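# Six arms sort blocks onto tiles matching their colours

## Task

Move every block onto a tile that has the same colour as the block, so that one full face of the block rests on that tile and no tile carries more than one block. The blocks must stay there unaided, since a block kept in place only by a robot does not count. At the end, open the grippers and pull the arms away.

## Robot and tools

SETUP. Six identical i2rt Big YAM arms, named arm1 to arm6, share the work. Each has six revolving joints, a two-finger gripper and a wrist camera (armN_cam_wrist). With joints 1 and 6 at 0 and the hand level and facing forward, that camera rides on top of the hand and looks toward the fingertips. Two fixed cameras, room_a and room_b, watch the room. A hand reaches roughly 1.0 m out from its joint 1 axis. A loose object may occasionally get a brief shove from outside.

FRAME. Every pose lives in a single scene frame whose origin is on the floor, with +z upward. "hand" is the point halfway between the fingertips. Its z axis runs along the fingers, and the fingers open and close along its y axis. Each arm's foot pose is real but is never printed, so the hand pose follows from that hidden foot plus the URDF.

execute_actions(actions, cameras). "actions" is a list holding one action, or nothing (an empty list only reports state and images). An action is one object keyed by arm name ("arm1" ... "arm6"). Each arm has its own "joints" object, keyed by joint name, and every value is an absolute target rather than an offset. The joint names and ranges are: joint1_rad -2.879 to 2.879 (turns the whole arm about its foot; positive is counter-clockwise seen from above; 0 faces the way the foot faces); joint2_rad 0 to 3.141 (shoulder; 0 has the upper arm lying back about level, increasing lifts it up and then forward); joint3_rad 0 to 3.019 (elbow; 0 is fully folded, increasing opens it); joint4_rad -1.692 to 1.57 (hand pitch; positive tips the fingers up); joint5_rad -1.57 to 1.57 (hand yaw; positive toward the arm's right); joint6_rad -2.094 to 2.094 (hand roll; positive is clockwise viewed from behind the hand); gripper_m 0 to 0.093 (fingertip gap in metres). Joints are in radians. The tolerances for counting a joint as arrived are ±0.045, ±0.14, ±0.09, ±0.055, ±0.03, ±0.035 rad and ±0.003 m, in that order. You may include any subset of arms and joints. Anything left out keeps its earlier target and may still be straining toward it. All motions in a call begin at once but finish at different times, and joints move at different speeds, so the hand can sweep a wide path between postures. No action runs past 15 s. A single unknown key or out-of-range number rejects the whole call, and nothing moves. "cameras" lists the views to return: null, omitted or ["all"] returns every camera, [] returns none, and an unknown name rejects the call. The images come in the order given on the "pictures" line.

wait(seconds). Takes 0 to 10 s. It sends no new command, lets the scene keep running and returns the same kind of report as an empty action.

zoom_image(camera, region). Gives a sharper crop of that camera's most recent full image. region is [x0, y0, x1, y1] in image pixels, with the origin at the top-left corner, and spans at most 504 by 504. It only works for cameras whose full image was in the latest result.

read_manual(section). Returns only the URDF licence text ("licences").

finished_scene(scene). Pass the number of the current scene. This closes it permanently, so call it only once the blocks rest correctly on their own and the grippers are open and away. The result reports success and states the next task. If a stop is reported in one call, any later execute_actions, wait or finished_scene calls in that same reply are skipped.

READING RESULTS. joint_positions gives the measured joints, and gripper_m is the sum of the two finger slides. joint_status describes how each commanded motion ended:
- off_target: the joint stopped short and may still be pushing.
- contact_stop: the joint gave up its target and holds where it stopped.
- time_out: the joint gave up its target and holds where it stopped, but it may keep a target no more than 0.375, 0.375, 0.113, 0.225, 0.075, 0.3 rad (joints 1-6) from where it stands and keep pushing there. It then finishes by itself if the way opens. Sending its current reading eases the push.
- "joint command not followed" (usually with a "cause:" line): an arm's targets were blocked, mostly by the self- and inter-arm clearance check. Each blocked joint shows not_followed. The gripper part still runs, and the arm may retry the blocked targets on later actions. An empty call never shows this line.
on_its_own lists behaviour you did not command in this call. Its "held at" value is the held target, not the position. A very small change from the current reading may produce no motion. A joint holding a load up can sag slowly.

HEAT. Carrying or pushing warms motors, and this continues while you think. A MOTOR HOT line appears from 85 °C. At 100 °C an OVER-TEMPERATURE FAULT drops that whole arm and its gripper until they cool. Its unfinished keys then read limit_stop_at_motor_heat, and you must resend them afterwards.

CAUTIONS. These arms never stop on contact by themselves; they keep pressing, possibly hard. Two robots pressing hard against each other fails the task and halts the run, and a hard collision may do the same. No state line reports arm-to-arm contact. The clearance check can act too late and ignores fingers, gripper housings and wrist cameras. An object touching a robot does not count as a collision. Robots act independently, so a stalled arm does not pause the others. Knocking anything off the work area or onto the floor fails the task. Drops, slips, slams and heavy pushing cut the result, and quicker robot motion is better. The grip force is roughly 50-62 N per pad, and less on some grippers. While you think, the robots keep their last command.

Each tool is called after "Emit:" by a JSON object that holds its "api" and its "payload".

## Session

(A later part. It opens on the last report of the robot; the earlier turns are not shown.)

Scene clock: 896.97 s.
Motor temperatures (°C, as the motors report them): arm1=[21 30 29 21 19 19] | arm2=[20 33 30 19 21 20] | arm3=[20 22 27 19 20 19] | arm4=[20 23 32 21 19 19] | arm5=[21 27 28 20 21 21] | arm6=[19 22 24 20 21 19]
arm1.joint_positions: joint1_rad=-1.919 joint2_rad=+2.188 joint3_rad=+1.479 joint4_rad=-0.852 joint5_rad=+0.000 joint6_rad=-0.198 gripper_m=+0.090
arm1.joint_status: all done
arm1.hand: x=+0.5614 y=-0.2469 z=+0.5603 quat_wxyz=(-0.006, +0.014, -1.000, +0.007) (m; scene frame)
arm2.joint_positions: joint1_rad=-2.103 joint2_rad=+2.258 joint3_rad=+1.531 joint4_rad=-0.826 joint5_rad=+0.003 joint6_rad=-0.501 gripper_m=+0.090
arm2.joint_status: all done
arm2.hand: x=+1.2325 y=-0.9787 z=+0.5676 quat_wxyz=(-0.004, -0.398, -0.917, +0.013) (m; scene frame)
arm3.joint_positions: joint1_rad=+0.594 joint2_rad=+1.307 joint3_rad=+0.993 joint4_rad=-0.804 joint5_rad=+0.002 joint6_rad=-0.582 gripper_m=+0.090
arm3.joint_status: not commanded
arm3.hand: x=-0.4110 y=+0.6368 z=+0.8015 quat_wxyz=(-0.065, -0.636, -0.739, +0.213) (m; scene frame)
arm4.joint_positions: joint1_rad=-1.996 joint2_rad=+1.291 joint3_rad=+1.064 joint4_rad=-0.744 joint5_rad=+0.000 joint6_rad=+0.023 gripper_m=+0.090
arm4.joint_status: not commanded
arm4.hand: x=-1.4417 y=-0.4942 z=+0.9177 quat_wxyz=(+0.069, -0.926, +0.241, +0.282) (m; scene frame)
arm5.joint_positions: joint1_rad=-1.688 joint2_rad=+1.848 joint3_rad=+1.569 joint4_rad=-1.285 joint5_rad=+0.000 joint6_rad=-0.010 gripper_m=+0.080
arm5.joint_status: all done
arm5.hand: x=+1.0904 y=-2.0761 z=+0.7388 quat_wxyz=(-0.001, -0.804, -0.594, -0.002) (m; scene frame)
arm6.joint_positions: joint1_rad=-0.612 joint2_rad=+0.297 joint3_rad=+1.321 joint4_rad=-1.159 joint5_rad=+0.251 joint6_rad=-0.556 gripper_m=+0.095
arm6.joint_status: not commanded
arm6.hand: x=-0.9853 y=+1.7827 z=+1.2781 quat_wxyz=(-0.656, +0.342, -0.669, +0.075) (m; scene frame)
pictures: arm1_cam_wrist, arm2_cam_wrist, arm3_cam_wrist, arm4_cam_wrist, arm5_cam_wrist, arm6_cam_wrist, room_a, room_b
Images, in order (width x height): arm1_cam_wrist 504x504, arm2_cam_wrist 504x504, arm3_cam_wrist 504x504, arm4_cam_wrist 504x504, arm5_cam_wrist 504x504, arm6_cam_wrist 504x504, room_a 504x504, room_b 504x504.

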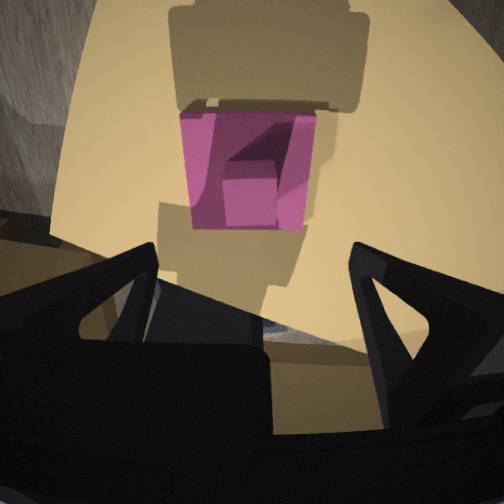

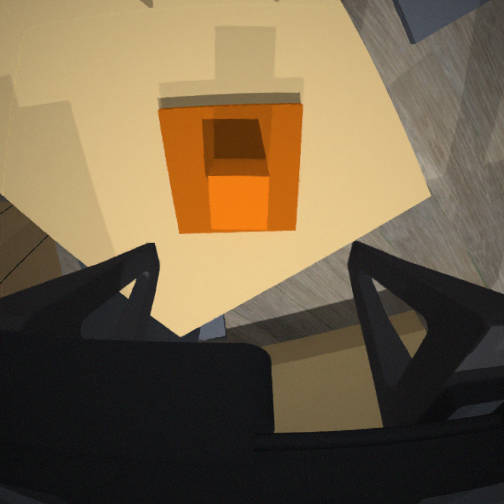

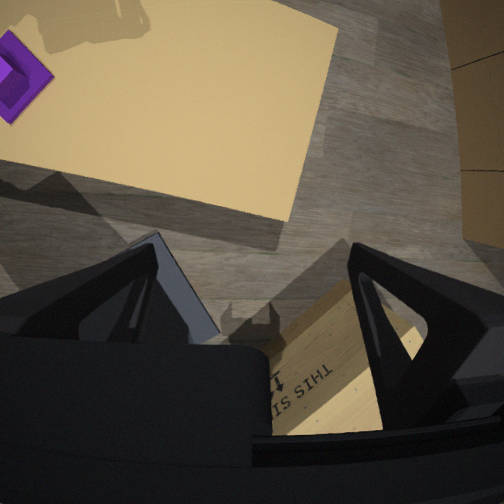

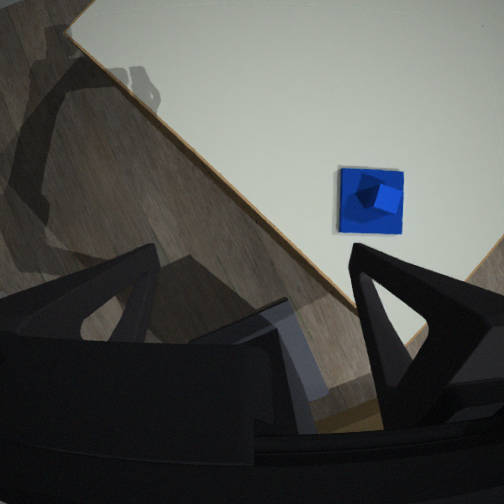

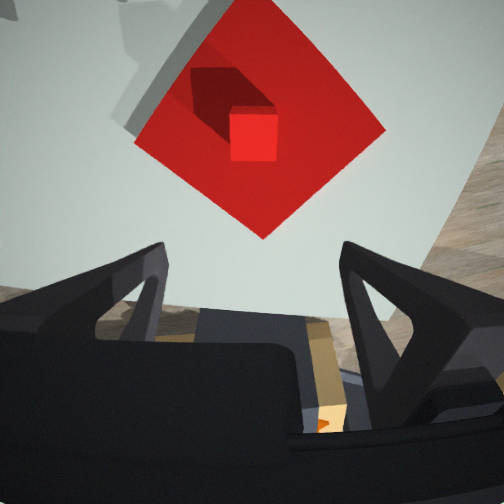

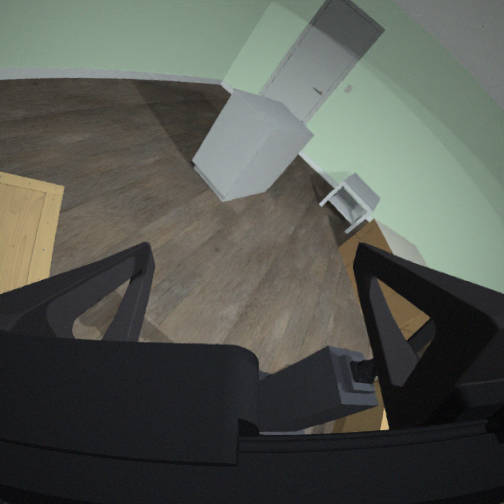

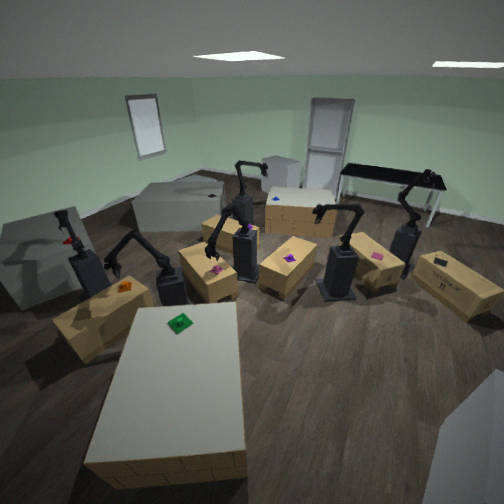

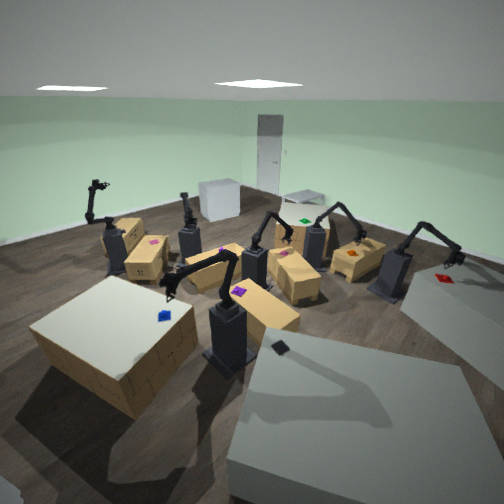

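All placed. A quick check of the room views for any stray blocks or disturbed placements.

Emit:
{"api": "zoom_image", "payload": {"camera": "room_b", "region": [90, 200, 330, 380]}}

Emit:
{"api": "zoom_image", "payload": {"camera": "room_a", "region": [130, 170, 504, 350]}}

Region (90, 200, 330, 380) of room_b's 504x504 image, scaled by 2.100, with more detail than that image has; it fills the top 378 rows of this view, and the rest is white.

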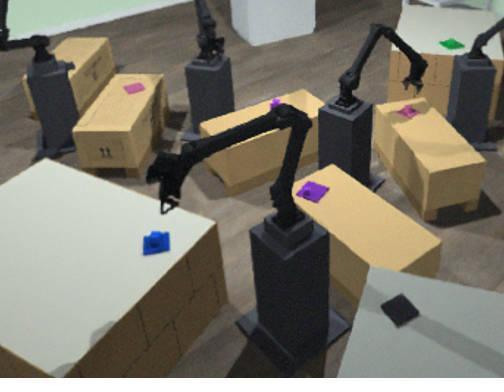

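Region (130, 170, 504, 350) of room_a's 504x504 image, scaled by 1.348, with more detail than that image has; it fills the top 243 rows of this view, and the rest is white.

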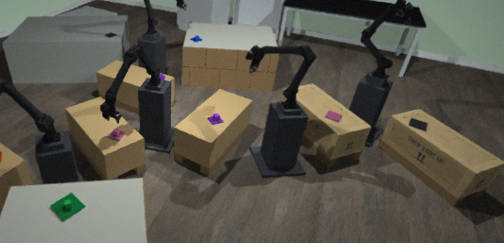

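Emit:
{"api": "zoom_image", "payload": {"camera": "room_b", "region": [215, 270, 265, 310]}}

Emit:
{"api": "zoom_image", "payload": {"camera": "room_a", "region": [265, 240, 315, 280]}}

Region (215, 270, 265, 310) of room_b's 504x504 image, scaled by 10.080, with more detail than that image has; it fills the top 403 rows of this view, and the rest is white.

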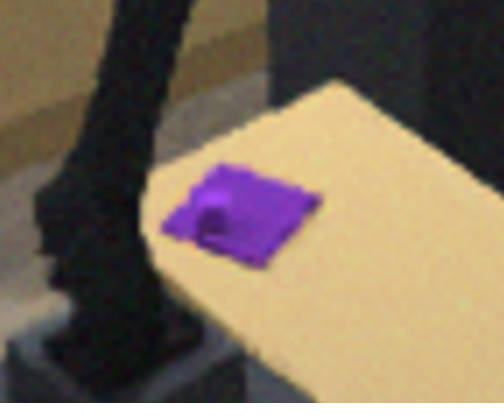

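Region (265, 240, 315, 280) of room_a's 504x504 image, scaled by 10.080, with more detail than that image has; it fills the top 403 rows of this view, and the rest is white.

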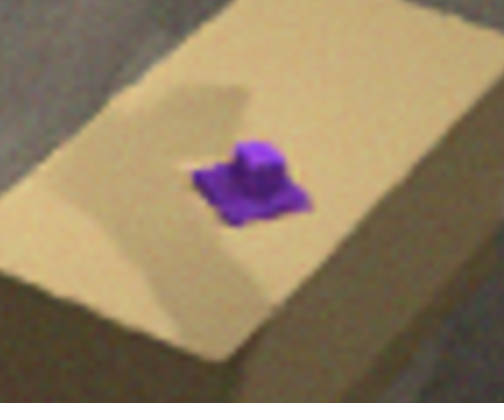

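Emit:
{"api": "finished_scene", "payload": {"scene": 2}}

The scene is finished: the task was done.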